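# Retract the sealant gun rod by pressing its thumb plate

## Task

Slide the sealant gun's rod fully rearward. The rod only moves back while its small thumb plate (on the rod, just behind the handle) is held pushed toward the front of the gun. The gun must never go into or over the marked areas around the arm bases, or the task fails. At the end the gun must lie on the table and not on any other object, and the result must hold without the robot supporting it. Release the gun, move the grippers away, and then declare completion; without that declaration the task fails.

## Robot and tools

Robot: two arms, left_arm and right_arm, each ending in a parallel gripper. The fingers point along the gripper's own +z axis and close along its y axis. The reported gripper position is the spot between the finger pads, roughly 1 cm short of the fingertips.

Frame for results: one shared world frame. Origin on the table surface midway between the arms, +z up, +x outward across the table, left_arm sits toward +y. The names left and right are labels only and do not match image sides. Each result line gives, per arm, end_effector_position (metres) and end_effector_quat_wxyz. Printed positions can be a little wrong, worse at long reach.

The row format (used by execute_actions and move): exactly 14 numbers, each between -1 and 1, one list covering both arms: left_arm dx, dy, dz, rx, ry, rz, opening, then right_arm dx, dy, dz, rx, ry, rz, opening. Always give both arms, even if one is idle. dx..rz are offsets, not poses: a target relative to where that gripper was measured at the start of the action, expressed in the gripper's own axes. Scale: 1.0 equals 0.6 m of translation or 180 degrees of rotation; rx, ry, rz form a single rotation vector. The opening is absolute, not an offset: +1 is fully open (0.094 m), -1 fully closed. Optionally 12 extra numbers from 0 to 1 may follow: per-joint stiffness multipliers, left_arm's six joints then right_arm's six, in Joint positions order; they persist until changed.

execute_actions(actions): a list of actions, each a table of up to 15 rows; each row lasts one control step of 1/30 s and the final row is repeated if the table is shorter than 15. All rows in an action are offsets from the same start pose (the pose at the start of that action; for a call's first action, the last pose reported in this scene), not cumulative. An empty list just fetches state and images. Each commanded step is clipped to within 70 mm and 16 degrees of the measured pose, so large offsets need several actions; position wins over orientation when both cannot be met. Joint friction may leave the gripper up to about 31 mm off, and very small commands may not move it. The result shows poses, Hand target lines, grip_measured, Joint positions, joint torques (offset, scaled and noisy), step readings, and HELD marks where a step was held back for an arm.

move(target, speed, blocking): target is one 14-number row as above, offsets from the pose in the latest result that shows one. Each gripper follows a straight path to its target; both finish together, within 0.5 to 10 s. speed is in m/s, 0.002 to 0.5 (default 0.25); rotation is capped at twice that in rad/s. Paths do not avoid obstacles or the other arm, and grippers can lag, drift or overshoot speed, especially near full arm extension. Faster contact and targets further beyond the contact point press harder. Opening is sent at the start. The extra move: line reports the ending (done, off_target, moving, held, fault) and active limits (paced = clipped pose; held = steps blocked, after which the arm may jump quickly), plus distance to target. With blocking=false you get a result after 0.5 s; until a result shows the move finished, further moves or actions are refused, so use wait or stop.

wait(seconds): 0 to 10; lets time pass with arms holding their last commands; returns early when a running move ends. stop(): brakes a running move; needs braking room; fingers continue. zoom_image(camera, region): closer look at one camera's latest image; region [x0, y0, x1, y1] in pixels, origin top-left, at most 504 by 504. Cameras (all 504x504): cam_head_left, cam_head_right, cam_high, cam_low, cam_left_wrist, cam_right_wrist. finished_scene(scene): ends the current scene, passing its number; irreversible, and the result tells whether it succeeded.

Gripping: to hold something, command an opening about 0.03 below grip_measured; a smaller margin holds more gently. Pad force caps around 50 to 62 N; very thin parts (under about 2 mm) are held more weakly. Readings can be off by about 1 mm. A 'pose unreachable' line means the clearance check altered or blocked that arm's command. A FAULT line means that arm stopped.

Joint ranges (rad): waist -2.618 to 3.054, shoulder 0 to 3.142, elbow 0 to 3.142, wrist pitch -1.571 to 1.571, wrist yaw -1.571 to 1.571, wrist roll -2.094 to 2.094. Elbows cannot fully straighten.

Motor heat: sustained loads warm motors; MOTOR HOT appears at 75 °C, 90 °C stops that arm for 10 s, 100 °C drops the arm. Avoid long heavy holds.

Avoid: arms colliding or pressing on each other, dropping or slamming the gun, hard pushes, anything leaving the table, and the gun entering or crossing the base zones. Loose objects may occasionally be nudged by outside disturbances. A sensible order: look, steady the gun, press the thumb plate forward with one gripper while the other draws the rod rearward to its stop, release, retract both arms, then call finished_scene.

Each tool is called after "Emit:" as name(argument=value, ...) on one line, values as JSON.

## Session

Emit:
execute_actions(actions=[])

Scene clock: 0.00 s.
left_arm: end_effector_position=(+0.6511, +0.3538, +0.3130) grip_measured=+1.000 end_effector_quat_wxyz=(+0.451, -0.475, +0.602, -0.456) | right_arm: end_effector_position=(+0.3780, -0.2912, +0.1120) grip_measured=+1.000 end_effector_quat_wxyz=(-0.006, +0.311, +0.950, +0.007)
Joint positions: left_arm=[-0.134  1.998  1.77   0.047  0.178 -1.426  0.094] | right_arm=[ 0.204  1.954  1.712 -1.335 -0.018  0.647  0.094]
Joint velocities: left_arm=[-0.012 -0.007 -0.012 -0.037  0.007  0.022  0.   ] | right_arm=[-0.012 -0.007  0.002  0.007  0.022  0.022  0.   ]
Joint torques (N m, as the arm reports them, + toward a larger angle): no reading
Hand target (left_arm): +0.651, +0.354, +0.313; +0.451, -0.475, +0.602, -0.456
Hand target (right_arm): +0.378, -0.291, +0.112; -0.006, +0.311, +0.950, +0.007
Joint stiffness scale: left_arm=[1. 1. 1. 1. 1. 1.] | right_arm=[1. 1. 1. 1. 1. 1.]

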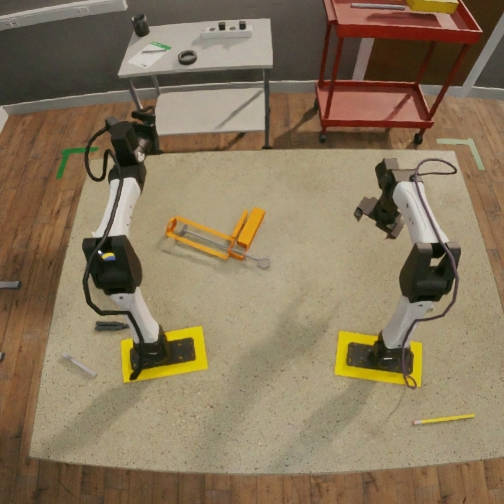

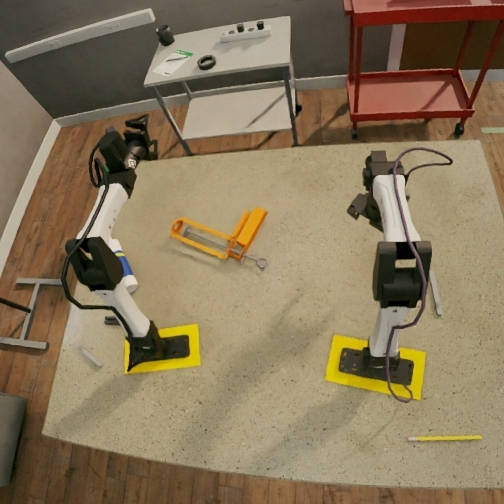

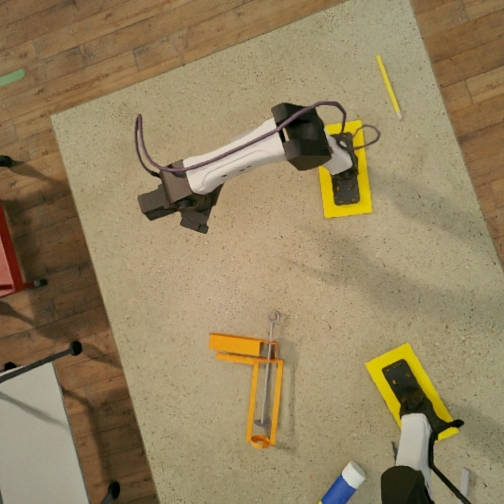

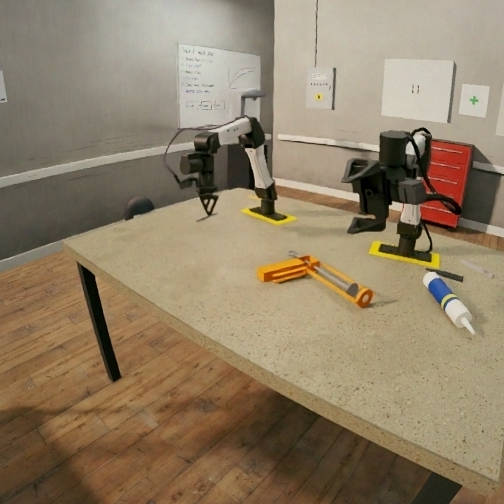

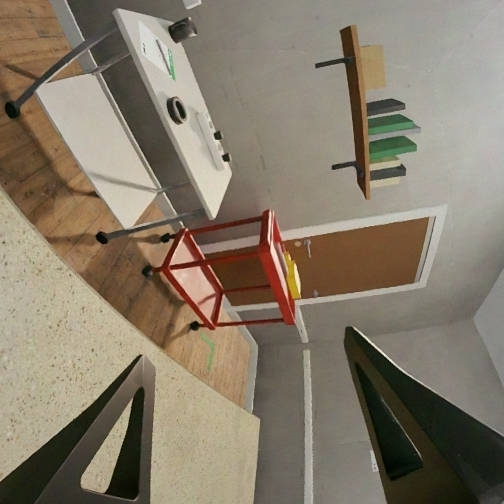

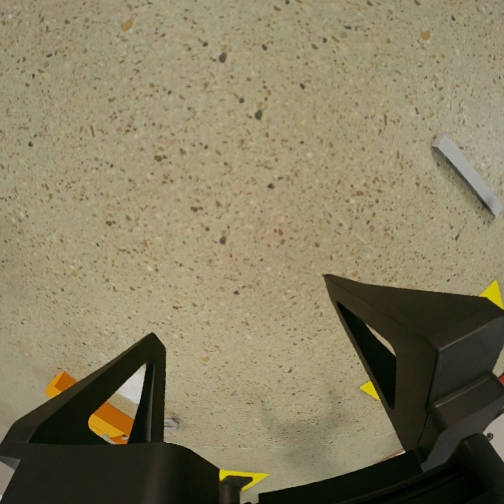

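Emit:
zoom_image(camera="cam_high", region=[180, 290, 340, 460])

Emit:
zoom_image(camera="cam_head_left", region=[150, 190, 290, 290])

Emit:
zoom_image(camera="cam_low", region=[240, 230, 390, 320])

Region (180, 290, 340, 460) of cam_high's 504x504 image, scaled by 2.965, with more detail than that image has; it fills the left 474 columns of this view, and the rest is white.

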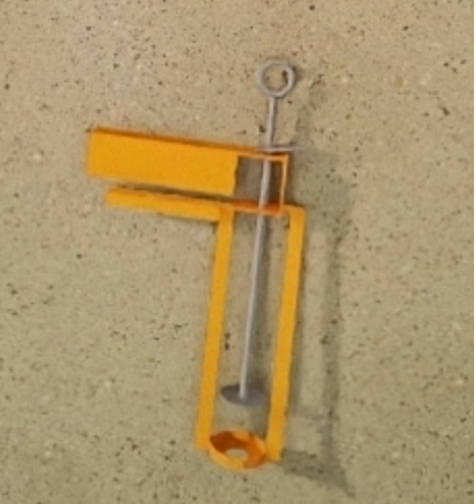

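Region (150, 190, 290, 290) of cam_head_left's 504x504 image, scaled by 3.600, with more detail than that image has; it fills the top 360 rows of this view, and the rest is white.

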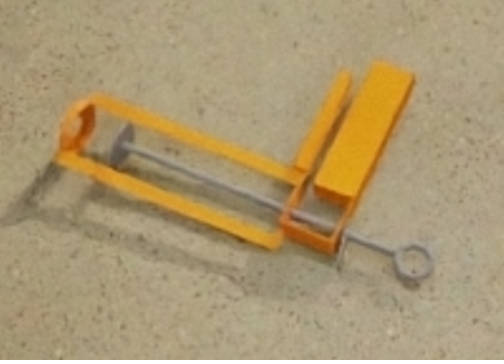

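Region (240, 230, 390, 320) of cam_low's 504x504 image, scaled by 3.360, with more detail than that image has; it fills the top 302 rows of this view, and the rest is white.

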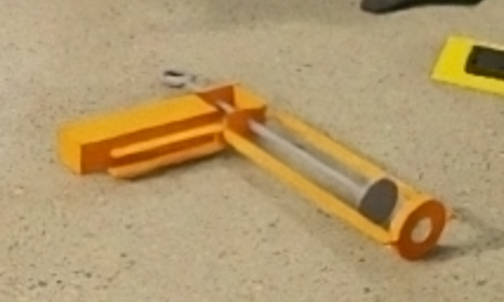

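Emit:
move(target=[0.506, 0.178, -0.428, -0.268, 0.419, 0.463, 1, 0.314, 0.123, -0.18, 0, 0, -0.559, 1], speed=0.4)

Scene clock: 57.17 s.
left_arm: end_effector_position=(+0.3448, +0.0957, +0.2134) grip_measured=+1.000 end_effector_quat_wxyz=(+0.086, +0.215, +0.972, -0.038) | right_arm: end_effector_position=(+0.2704, -0.1237, +0.2093) grip_measured=+1.000 end_effector_quat_wxyz=(+0.043, -0.525, +0.850, +0.007)
Joint positions: left_arm=[-0.87   1.982  2.148 -1.547 -0.008 -0.24   0.094] | right_arm=[ 0.775  1.701  1.779 -1.562 -0.012 -0.521  0.094]
Joint velocities: left_arm=[-0.002 -0.007  0.002  0.022 -0.095 -0.022  0.   ] | right_arm=[-0.007 -0.002 -0.002 -0.022  0.037 -0.095  0.   ]
Joint torques (N m, as the arm reports them, + toward a larger angle): left_arm=[ -0.22 -11.4    4.68   0.68  -0.1    0.17] | right_arm=[  0.63 -10.94   8.7    0.51   0.09  -0.21]
Hand target (left_arm): +0.339, +0.101, +0.218; +0.088, +0.220, +0.971, -0.032
Hand target (right_arm): +0.267, -0.125, +0.218; +0.049, -0.532, +0.845, +0.003
Off the commanded pose (left_arm): 0.009 m, 11 deg.
Off the commanded pose (right_arm): 0.015 m, 5 deg.
Joint stiffness scale: left_arm=[1. 1. 1. 1. 1. 1.] | right_arm=[1. 1. 1. 1. 1. 1.]
joint sent to its limit (left arm) — the command would take joint 4 (wrist pitch) past its lower limit, so that joint was sent only as far as its limit.
joint sent to its limit (right arm) — the command would take joint 4 (wrist pitch) past its lower limit, so that joint was sent only as far as its limit.
move: off_target (left_arm, right_arm)

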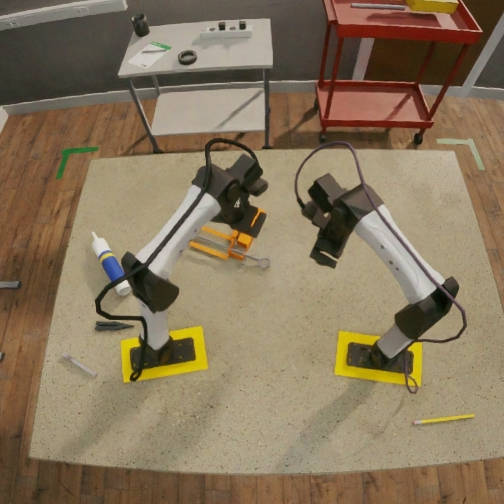

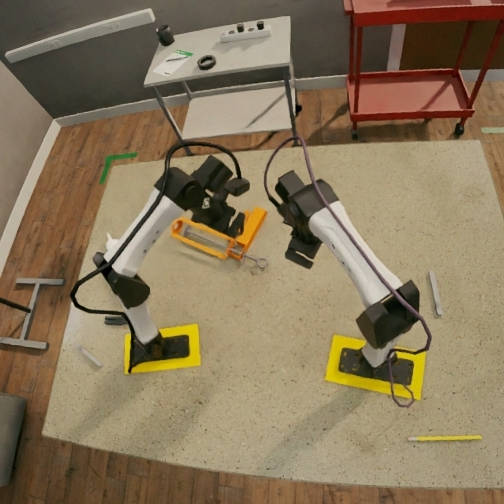

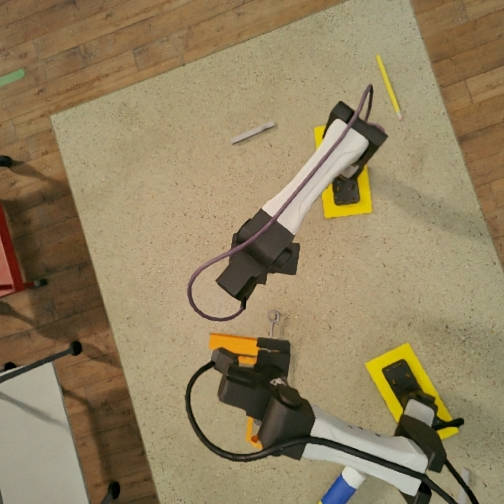

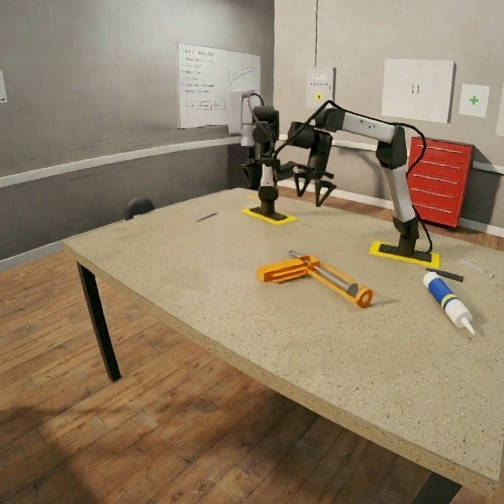

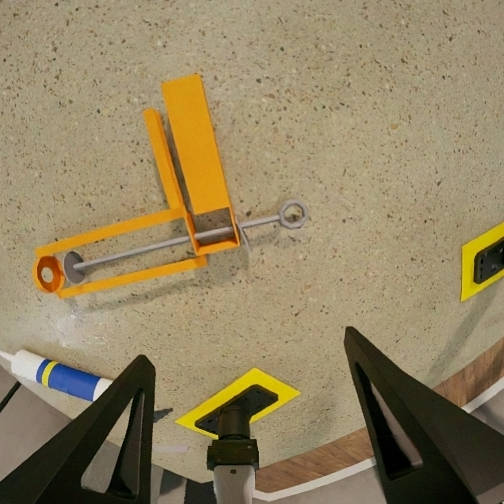

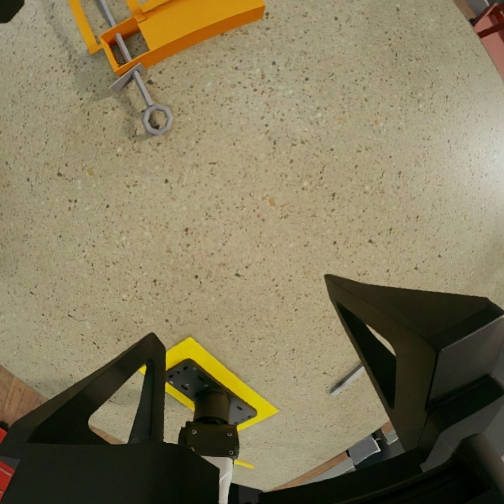

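Emit:
move(target=[0.034, 0.007, 0.18, -0.0115, 0.0588, 0.003, 1, -0.12, 0.016, 0.16, 0, -0.1, 0, 1], speed=0.3)

Scene clock: 81.63 s.
left_arm: end_effector_position=(+0.3431, +0.0977, +0.1035) grip_measured=+1.000 end_effector_quat_wxyz=(-0.002, +0.220, +0.976, +0.007) | right_arm: end_effector_position=(+0.3085, -0.0501, +0.1226) grip_measured=+1.000 end_effector_quat_wxyz=(+0.177, -0.519, +0.832, +0.084)
Joint positions: left_arm=[-0.87   2.09   1.877 -1.367 -0.01  -0.234  0.094] | right_arm=[ 0.823  1.684  1.343 -0.859 -0.138 -0.455  0.094]
Joint velocities: left_arm=[-0.002 -0.007  0.002  0.037  0.007 -0.007  0.   ] | right_arm=[-0.017 -0.007  0.002 -0.022 -0.081 -0.022  0.   ]
Joint torques (N m, as the arm reports them, + toward a larger angle): left_arm=[  0.09 -11.09   5.48   0.5    0.06   0.17] | right_arm=[  0.74 -12.16   5.6    1.45  -0.11  -0.08]
Hand target (left_arm): +0.343, +0.096, +0.103; +0.000, +0.222, +0.975, +0.000
Hand target (right_arm): +0.301, -0.050, +0.119; +0.174, -0.519, +0.832, +0.089
Off the commanded pose (left_arm): 0.002 m, 1 deg.
Off the commanded pose (right_arm): 0.009 m, 1 deg.
Joint stiffness scale: left_arm=[1. 1. 1. 1. 1. 1.] | right_arm=[1. 1. 1. 1. 1. 1.]
move: done

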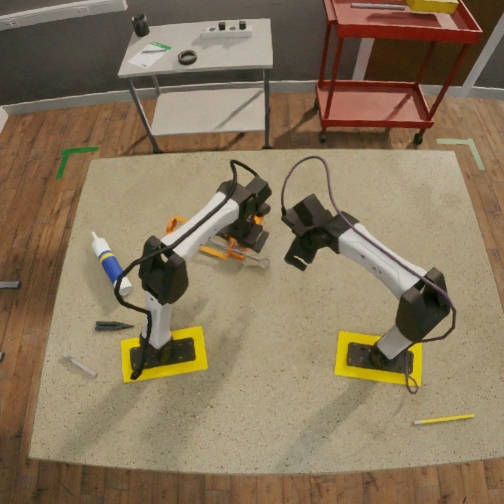

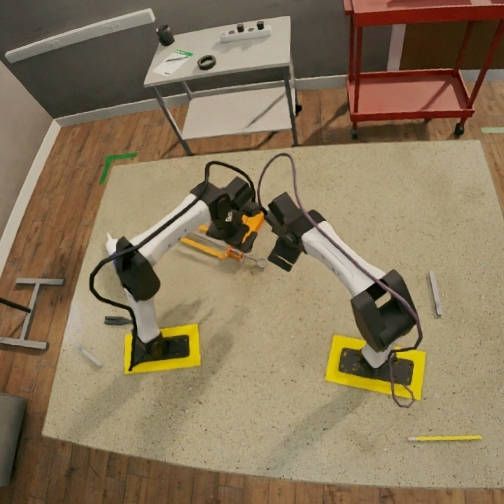

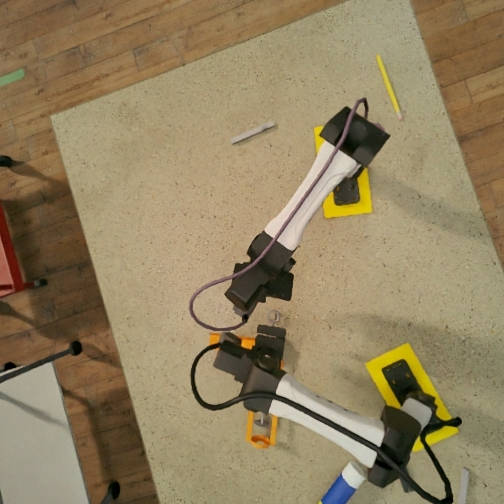

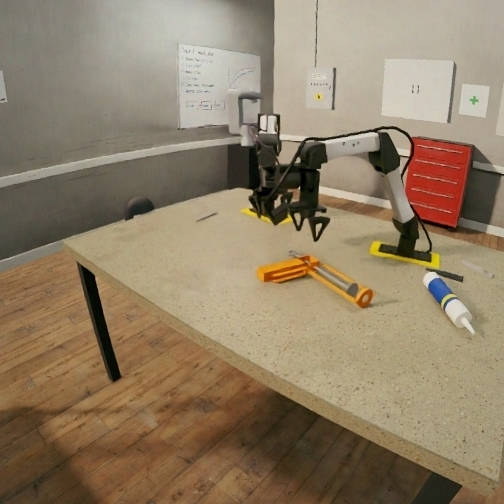

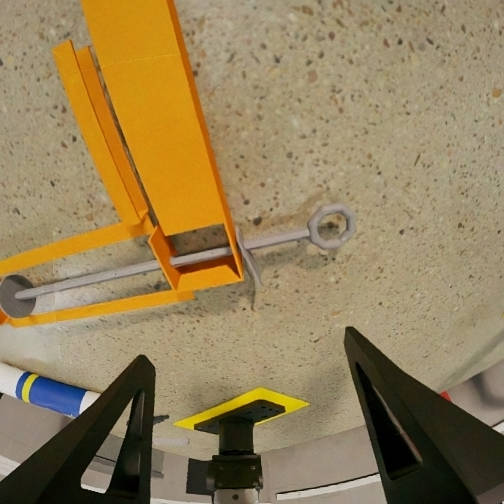

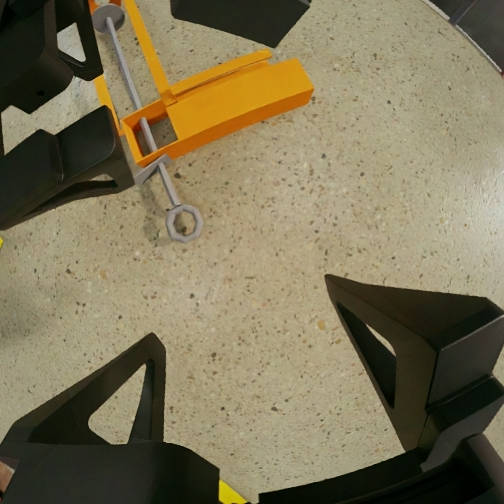

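Emit:
zoom_image(camera="cam_left_wrist", region=[130, 180, 370, 380])

Emit:
zoom_image(camera="cam_right_wrist", region=[60, 60, 260, 260])

Region (130, 180, 370, 380) of cam_left_wrist's 504x504 image, scaled by 2.100, with more detail than that image has.

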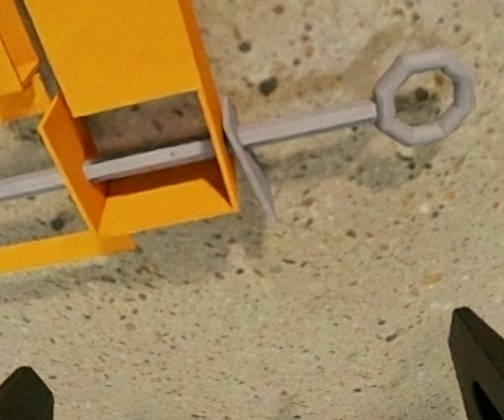

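Region (60, 60, 260, 260) of cam_right_wrist's 504x504 image, scaled by 2.520, with more detail than that image has.

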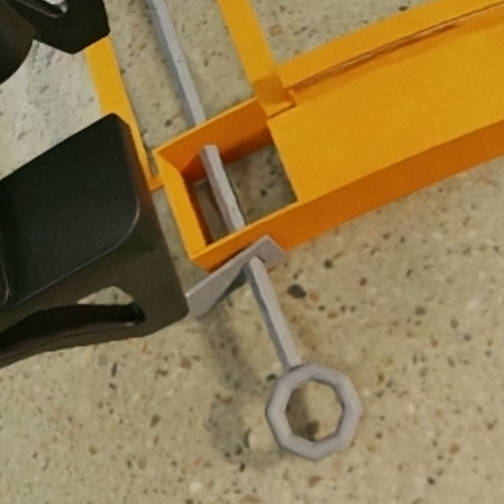

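Emit:
move(target=[0, 0.035, 0.055, 0, 0, 0, 1, 0, 0, 0, 0, 0, 0, 1], speed=0.15)

Scene clock: 103.97 s.
left_arm: end_effector_position=(+0.3500, +0.1145, +0.0695) grip_measured=+1.000 end_effector_quat_wxyz=(-0.008, +0.221, +0.975, +0.009) | right_arm: end_effector_position=(+0.3089, -0.0498, +0.1228) grip_measured=+1.000 end_effector_quat_wxyz=(+0.178, -0.518, +0.832, +0.084)
Joint positions: left_arm=[-0.826  2.09   1.741 -1.245 -0.01  -0.188  0.094] | right_arm=[ 0.823  1.684  1.343 -0.857 -0.138 -0.455  0.094]
Joint velocities: left_arm=[-0.012  0.022  0.012  0.007 -0.037 -0.022  0.   ] | right_arm=[-0.002  0.002  0.017  0.037 -0.037  0.051  0.   ]
Joint torques (N m, as the arm reports them, + toward a larger angle): left_arm=[  0.45 -11.73   4.93   0.47  -0.02   0.18] | right_arm=[  0.04 -10.59   8.19   1.34  -0.03  -0.16]
Hand target (left_arm): +0.352, +0.117, +0.071; -0.003, +0.220, +0.976, +0.007
Hand target (right_arm): +0.308, -0.050, +0.123; +0.177, -0.519, +0.832, +0.084
Off the commanded pose (left_arm): 0.003 m, 1 deg.
Off the commanded pose (right_arm): 0.001 m, 0 deg.
Joint stiffness scale: left_arm=[1. 1. 1. 1. 1. 1.] | right_arm=[1. 1. 1. 1. 1. 1.]
move: done

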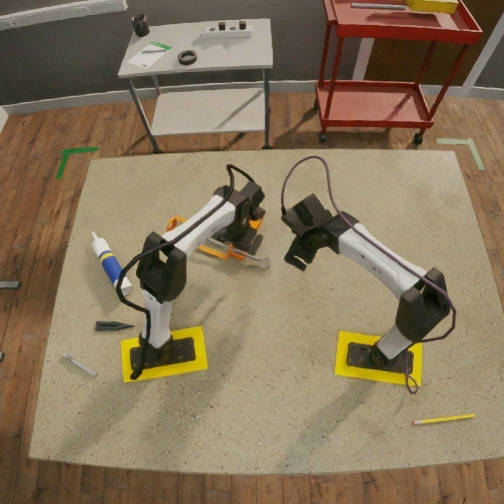

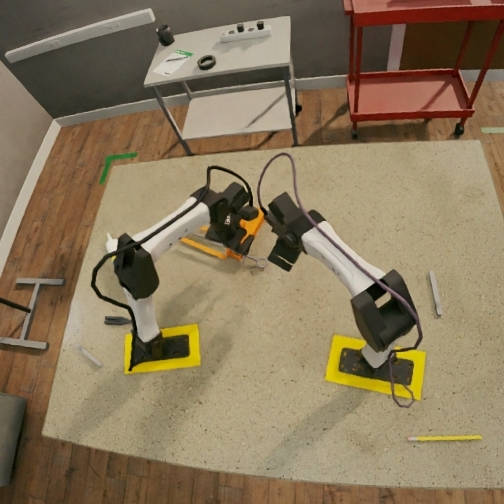

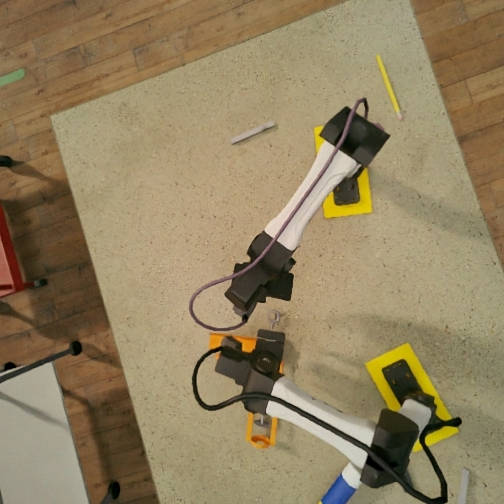

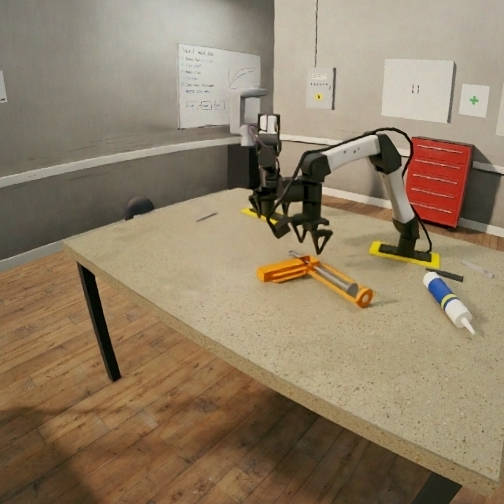

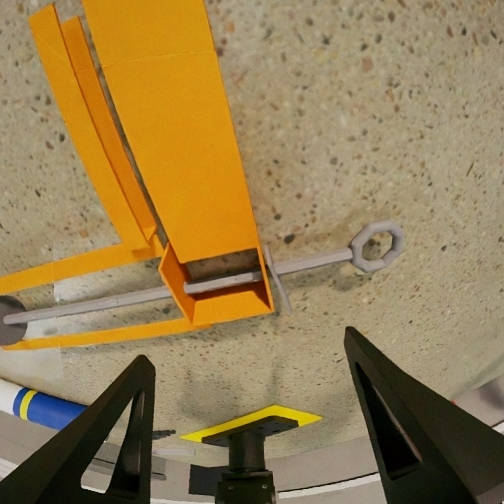

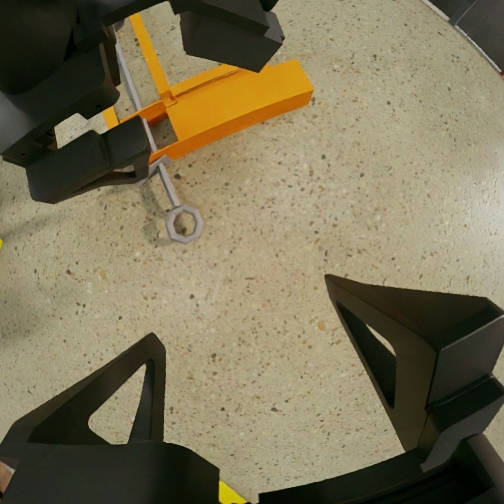

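Emit:
move(target=[0, 0, 0.035, 0, 0, 0, 0.75, 0, 0, 0, 0, 0, 0, 1], speed=0.1)

Scene clock: 111.27 s.
left_arm: end_effector_position=(+0.3506, +0.1141, +0.0564) grip_measured=+0.752 end_effector_quat_wxyz=(-0.004, +0.221, +0.975, +0.007) | right_arm: end_effector_position=(+0.3089, -0.0498, +0.1228) grip_measured=+1.000 end_effector_quat_wxyz=(+0.178, -0.518, +0.832, +0.084)
Joint positions: left_arm=[-0.826  2.09   1.689 -1.182 -0.01  -0.187  0.082] | right_arm=[ 0.823  1.684  1.343 -0.857 -0.138 -0.455  0.094]
Joint velocities: left_arm=[-0.007  0.002 -0.017  0.051 -0.007  0.022 -0.   ] | right_arm=[ 0.002  0.027 -0.017 -0.066 -0.037  0.051  0.   ]
Joint torques (N m, as the arm reports them, + toward a larger angle): left_arm=[ 0.04 -9.8   4.98  0.43 -0.02  0.11] | right_arm=[  0.03 -10.6    8.19   1.36  -0.04  -0.16]
Hand target (left_arm): +0.349, +0.115, +0.049; -0.009, +0.221, +0.975, +0.009
Hand target (right_arm): +0.309, -0.050, +0.123; +0.178, -0.518, +0.832, +0.084
Off the commanded pose (left_arm): 0.008 m, 1 deg.
Off the commanded pose (right_arm): 0.000 m, 0 deg.
Joint stiffness scale: left_arm=[1. 1. 1. 1. 1. 1.] | right_arm=[1. 1. 1. 1. 1. 1.]
move: done

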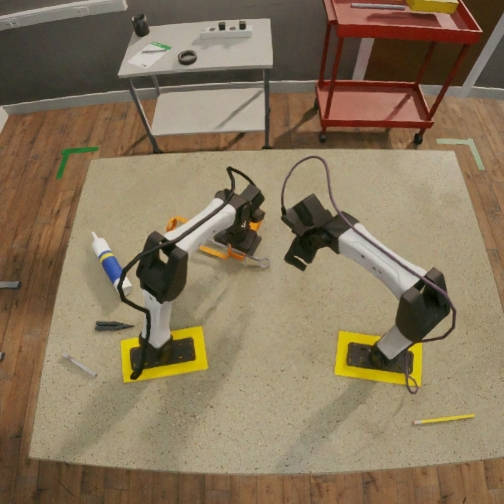

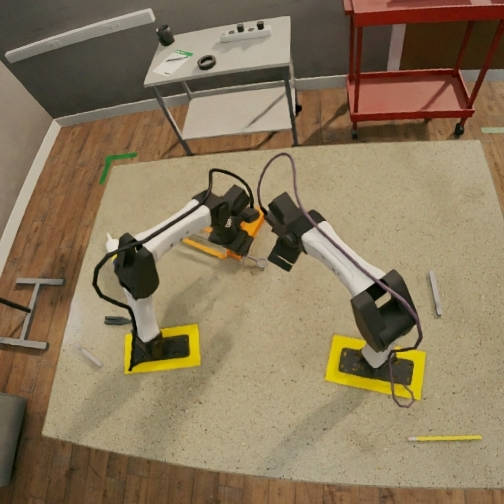

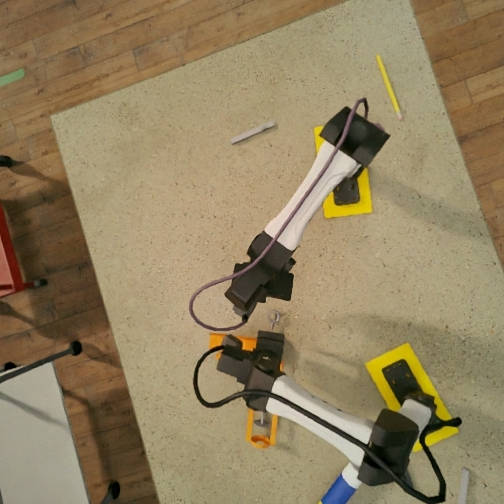

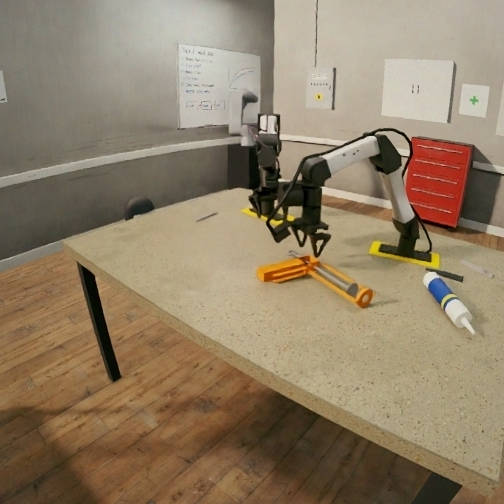

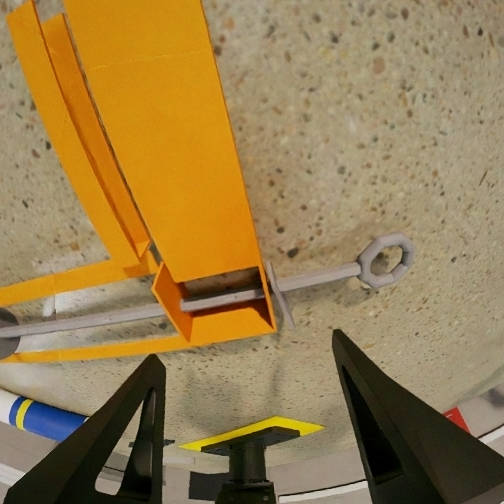

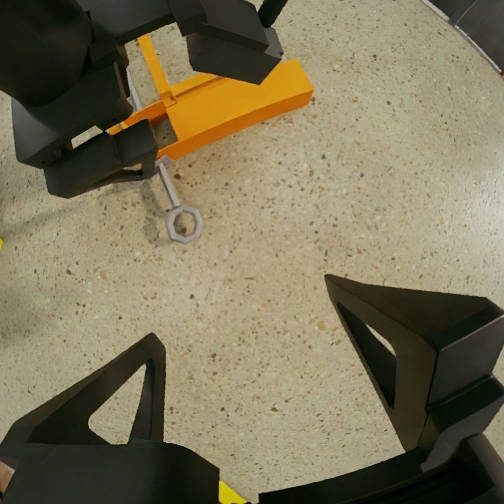

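Emit:
zoom_image(camera="cam_low", region=[250, 200, 370, 300])

Emit:
zoom_image(camera="cam_head_left", region=[190, 200, 290, 280])

Region (250, 200, 370, 300) of cam_low's 504x504 image, scaled by 4.200, with more detail than that image has.

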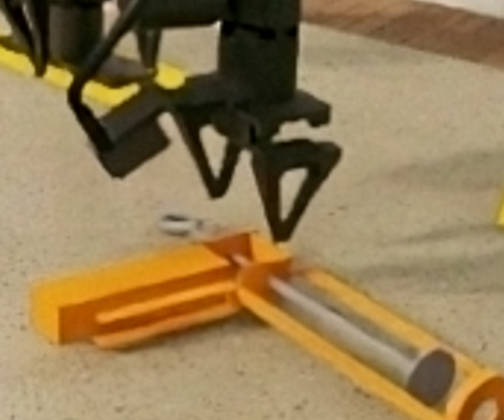

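Region (190, 200, 290, 280) of cam_head_left's 504x504 image, scaled by 5.040, with more detail than that image has; it fills the top 403 rows of this view, and the rest is white.

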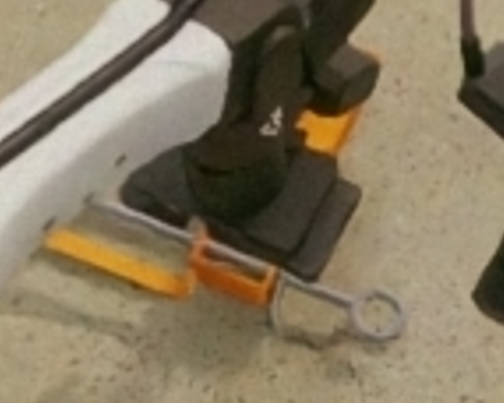

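Emit:
move(target=[0, 0.008, 0.04, 0, 0, 0, 0.75, 0, 0, 0, 0, 0, 0, 1], speed=0.08)

Emit:
zoom_image(camera="cam_low", region=[250, 200, 370, 300])

Scene clock: 122.97 s.
left_arm: end_effector_position=(+0.3510, +0.1139, +0.0393) grip_measured=+0.752 end_effector_quat_wxyz=(-0.000, +0.224, +0.975, +0.005) | right_arm: end_effector_position=(+0.3089, -0.0498, +0.1228) grip_measured=+1.000 end_effector_quat_wxyz=(+0.178, -0.518, +0.832, +0.084)
Joint positions: left_arm=[-0.826  2.097  1.631 -1.109 -0.01  -0.181  0.082] | right_arm=[ 0.823  1.684  1.343 -0.857 -0.138 -0.455  0.094]
Joint velocities: left_arm=[ 0.002 -0.012  0.002  0.051 -0.007 -0.066  0.   ] | right_arm=[-0.007 -0.007  0.002 -0.022  0.007 -0.007  0.   ]
Joint torques (N m, as the arm reports them, + toward a larger angle): left_arm=[ 0.76 -9.97  4.9   0.51 -0.02  0.19] | right_arm=[  0.02 -10.61   8.16   1.36  -0.04  -0.15]
Hand target (left_arm): +0.352, +0.119, +0.032; -0.004, +0.221, +0.975, +0.007
Hand target (right_arm): +0.309, -0.050, +0.123; +0.178, -0.518, +0.832, +0.084
Off the commanded pose (left_arm): 0.009 m, 1 deg.
Off the commanded pose (right_arm): 0.000 m, 0 deg.
Joint stiffness scale: left_arm=[1. 1. 1. 1. 1. 1.] | right_arm=[1. 1. 1. 1. 1. 1.]
move: done

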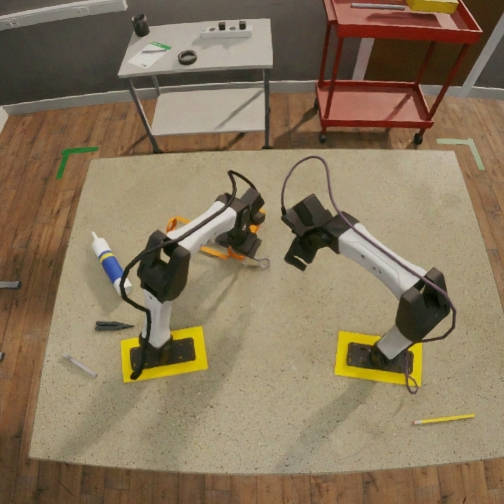

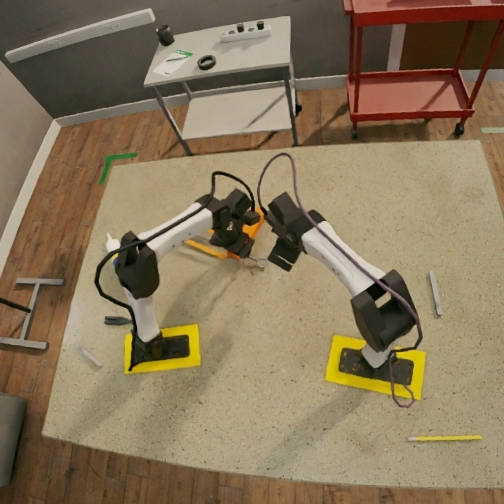

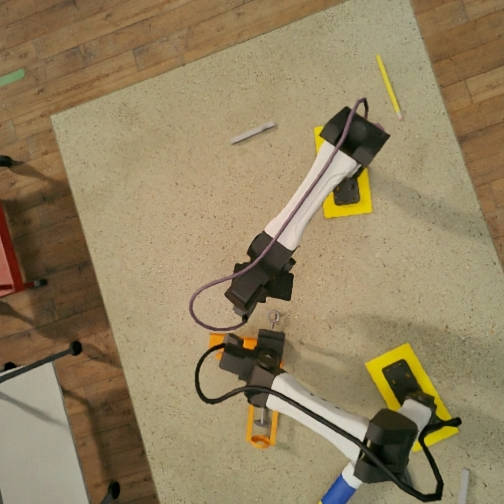

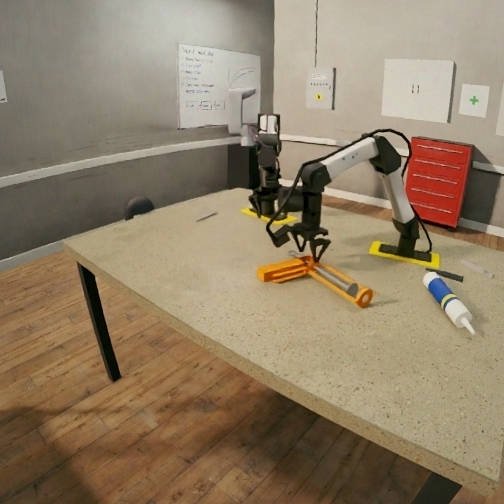

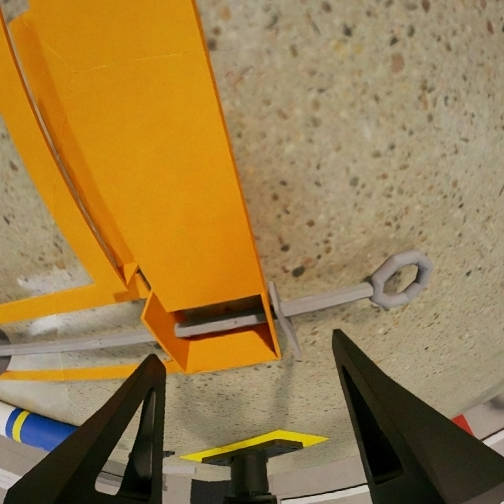

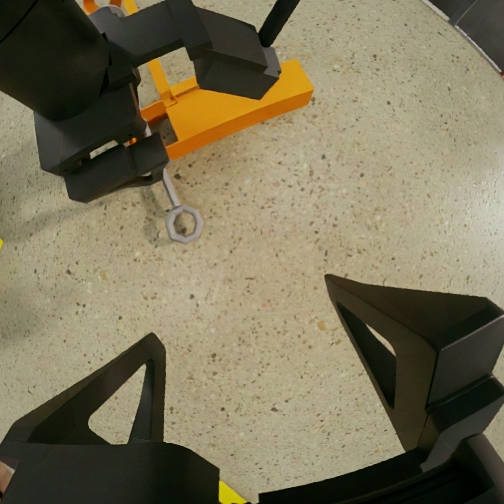

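Region (250, 200, 370, 300) of cam_low's 504x504 image, scaled by 4.200, with more detail than that image has.

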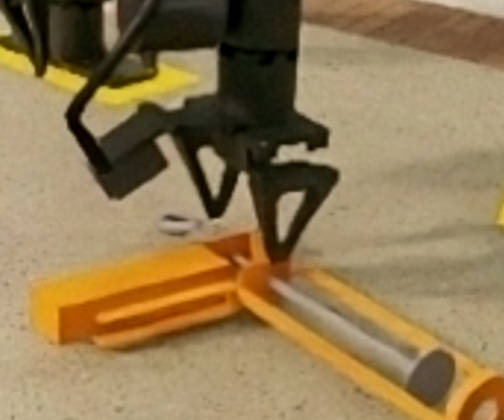

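Emit:
move(target=[0, 0.025, 0.0, 0, 0, 0, 1.0, 0, 0, 0, 0, 0, 0, 1], speed=0.08)

Emit:
move(target=[0, 0.0, 0.033, 0, 0, 0, 1.0, 0, 0, 0, 0, 0, 0, 1], speed=0.05)

Emit:
zoom_image(camera="cam_low", region=[250, 200, 370, 300])

Scene clock: 129.53 s.
left_arm: end_effector_position=(+0.3577, +0.1228, +0.0393) grip_measured=+0.999 end_effector_quat_wxyz=(+0.001, +0.225, +0.974, +0.005) | right_arm: end_effector_position=(+0.3089, -0.0498, +0.1228) grip_measured=+1.000 end_effector_quat_wxyz=(+0.178, -0.518, +0.832, +0.084)
Joint positions: left_arm=[-0.798  2.097  1.631 -1.107 -0.01  -0.151  0.094] | right_arm=[ 0.823  1.684  1.343 -0.857 -0.138 -0.455  0.094]
Joint velocities: left_arm=[ 0.012 -0.007  0.017 -0.007  0.081  0.007 -0.001] | right_arm=[ 0.012  0.002  0.002 -0.022  0.007  0.007  0.   ]
Joint torques (N m, as the arm reports them, + toward a larger angle): left_arm=[  0.58 -11.25   5.2    0.42  -0.02   0.26] | right_arm=[  0.   -10.6    8.21   1.35  -0.04  -0.15]
Hand target (left_arm): +0.357, +0.127, +0.039; -0.000, +0.224, +0.975, +0.005
Hand target (right_arm): +0.309, -0.050, +0.123; +0.178, -0.518, +0.832, +0.084
Off the commanded pose (left_arm): 0.005 m, 0 deg.
Off the commanded pose (right_arm): 0.000 m, 0 deg.
Joint stiffness scale: left_arm=[1. 1. 1. 1. 1. 1.] | right_arm=[1. 1. 1. 1. 1. 1.]
move: done

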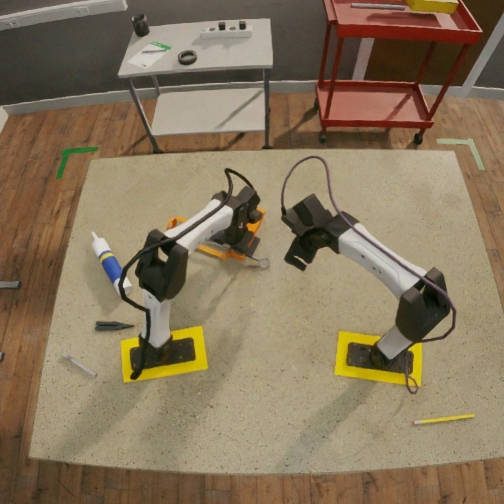

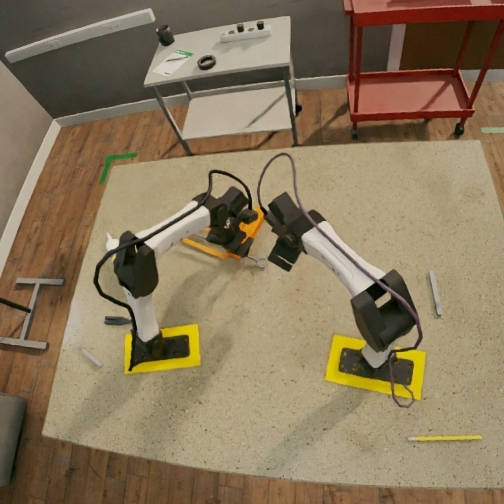

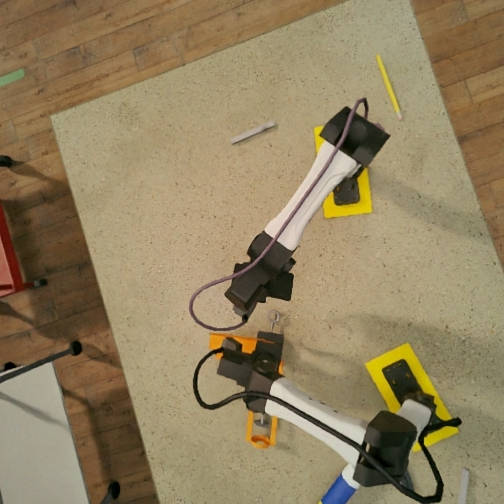

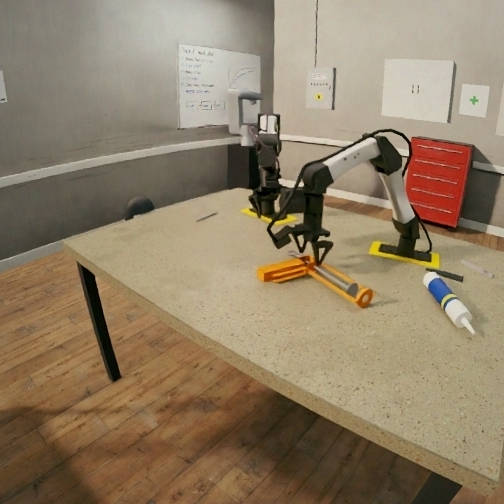

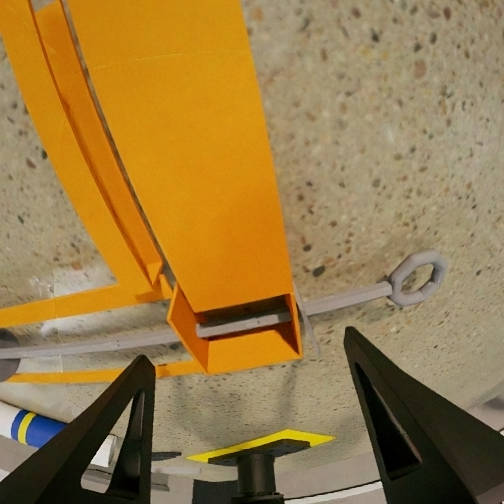

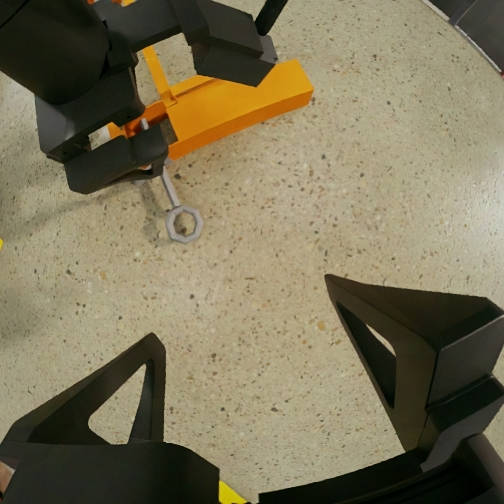

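Scene clock: 130.30 s.
left_arm: end_effector_position=(+0.3582, +0.1227, +0.0277) grip_measured=+0.999 end_effector_quat_wxyz=(+0.002, +0.225, +0.974, +0.005) | right_arm: end_effector_position=(+0.3089, -0.0498, +0.1228) grip_measured=+1.000 end_effector_quat_wxyz=(+0.178, -0.518, +0.832, +0.084)
Joint positions: left_arm=[-0.798  2.107  1.598 -1.061 -0.011 -0.151  0.094] | right_arm=[ 0.823  1.684  1.343 -0.857 -0.138 -0.455  0.094]
Joint velocities: left_arm=[-0.002  0.012 -0.017  0.007 -0.022  0.007 -0.   ] | right_arm=[-0.017 -0.012  0.012  0.022 -0.081 -0.037  0.   ]
Joint torques (N m, as the arm reports them, + toward a larger angle): left_arm=[ 0.02 -9.86  4.81  0.61  0.    0.12] | right_arm=[  0.02 -10.58   8.17   1.36  -0.04  -0.16]
Hand target (left_arm): +0.357, +0.123, +0.020; +0.001, +0.225, +0.974, +0.005
Hand target (right_arm): +0.309, -0.050, +0.123; +0.178, -0.518, +0.832, +0.084
Off the commanded pose (left_arm): 0.008 m, 0 deg.
Off the commanded pose (right_arm): 0.000 m, 0 deg.
Joint stiffness scale: left_arm=[1. 1. 1. 1. 1. 1.] | right_arm=[1. 1. 1. 1. 1. 1.]
move: done

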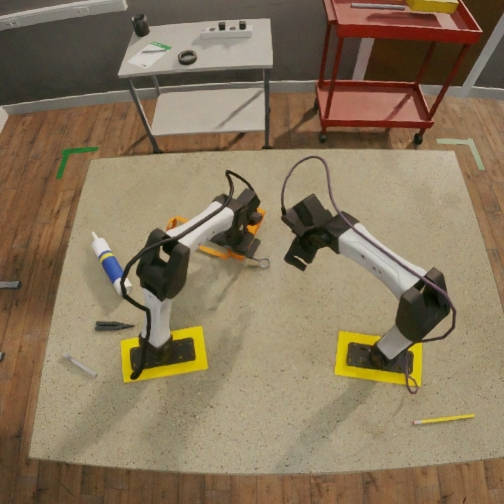

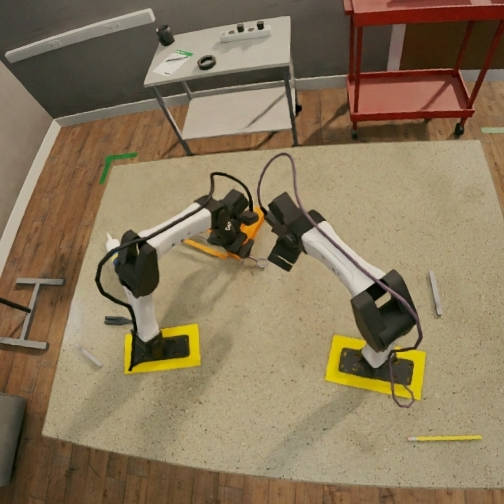

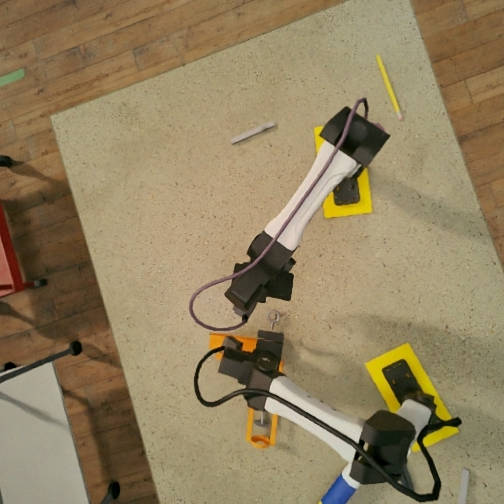

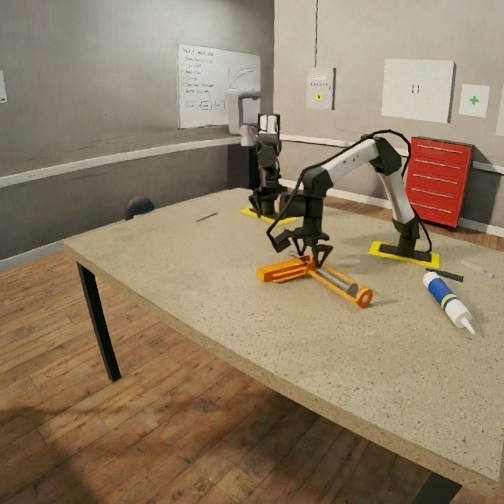

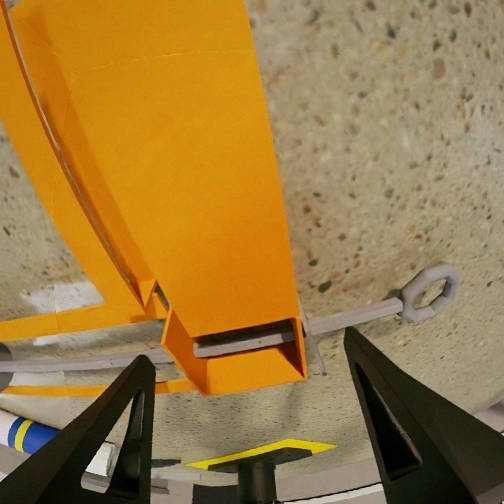

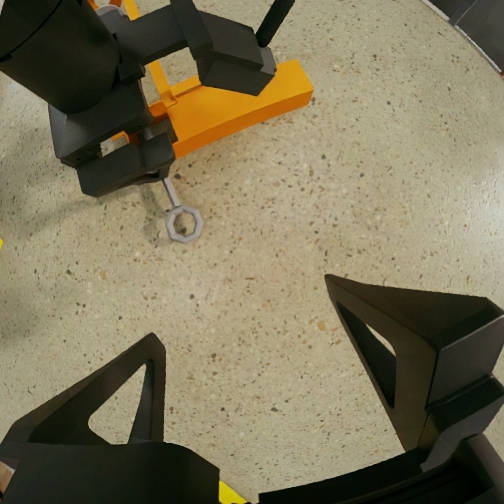

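Region (250, 200, 370, 300) of cam_low's 504x504 image, scaled by 4.200, with more detail than that image has.

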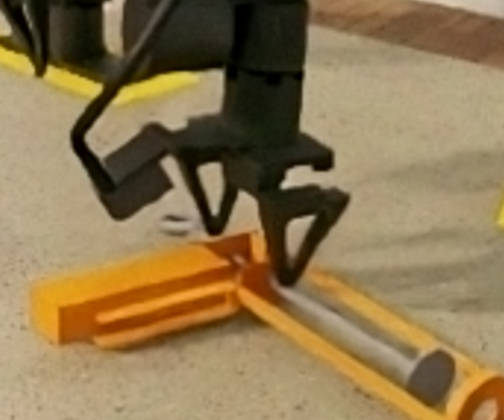

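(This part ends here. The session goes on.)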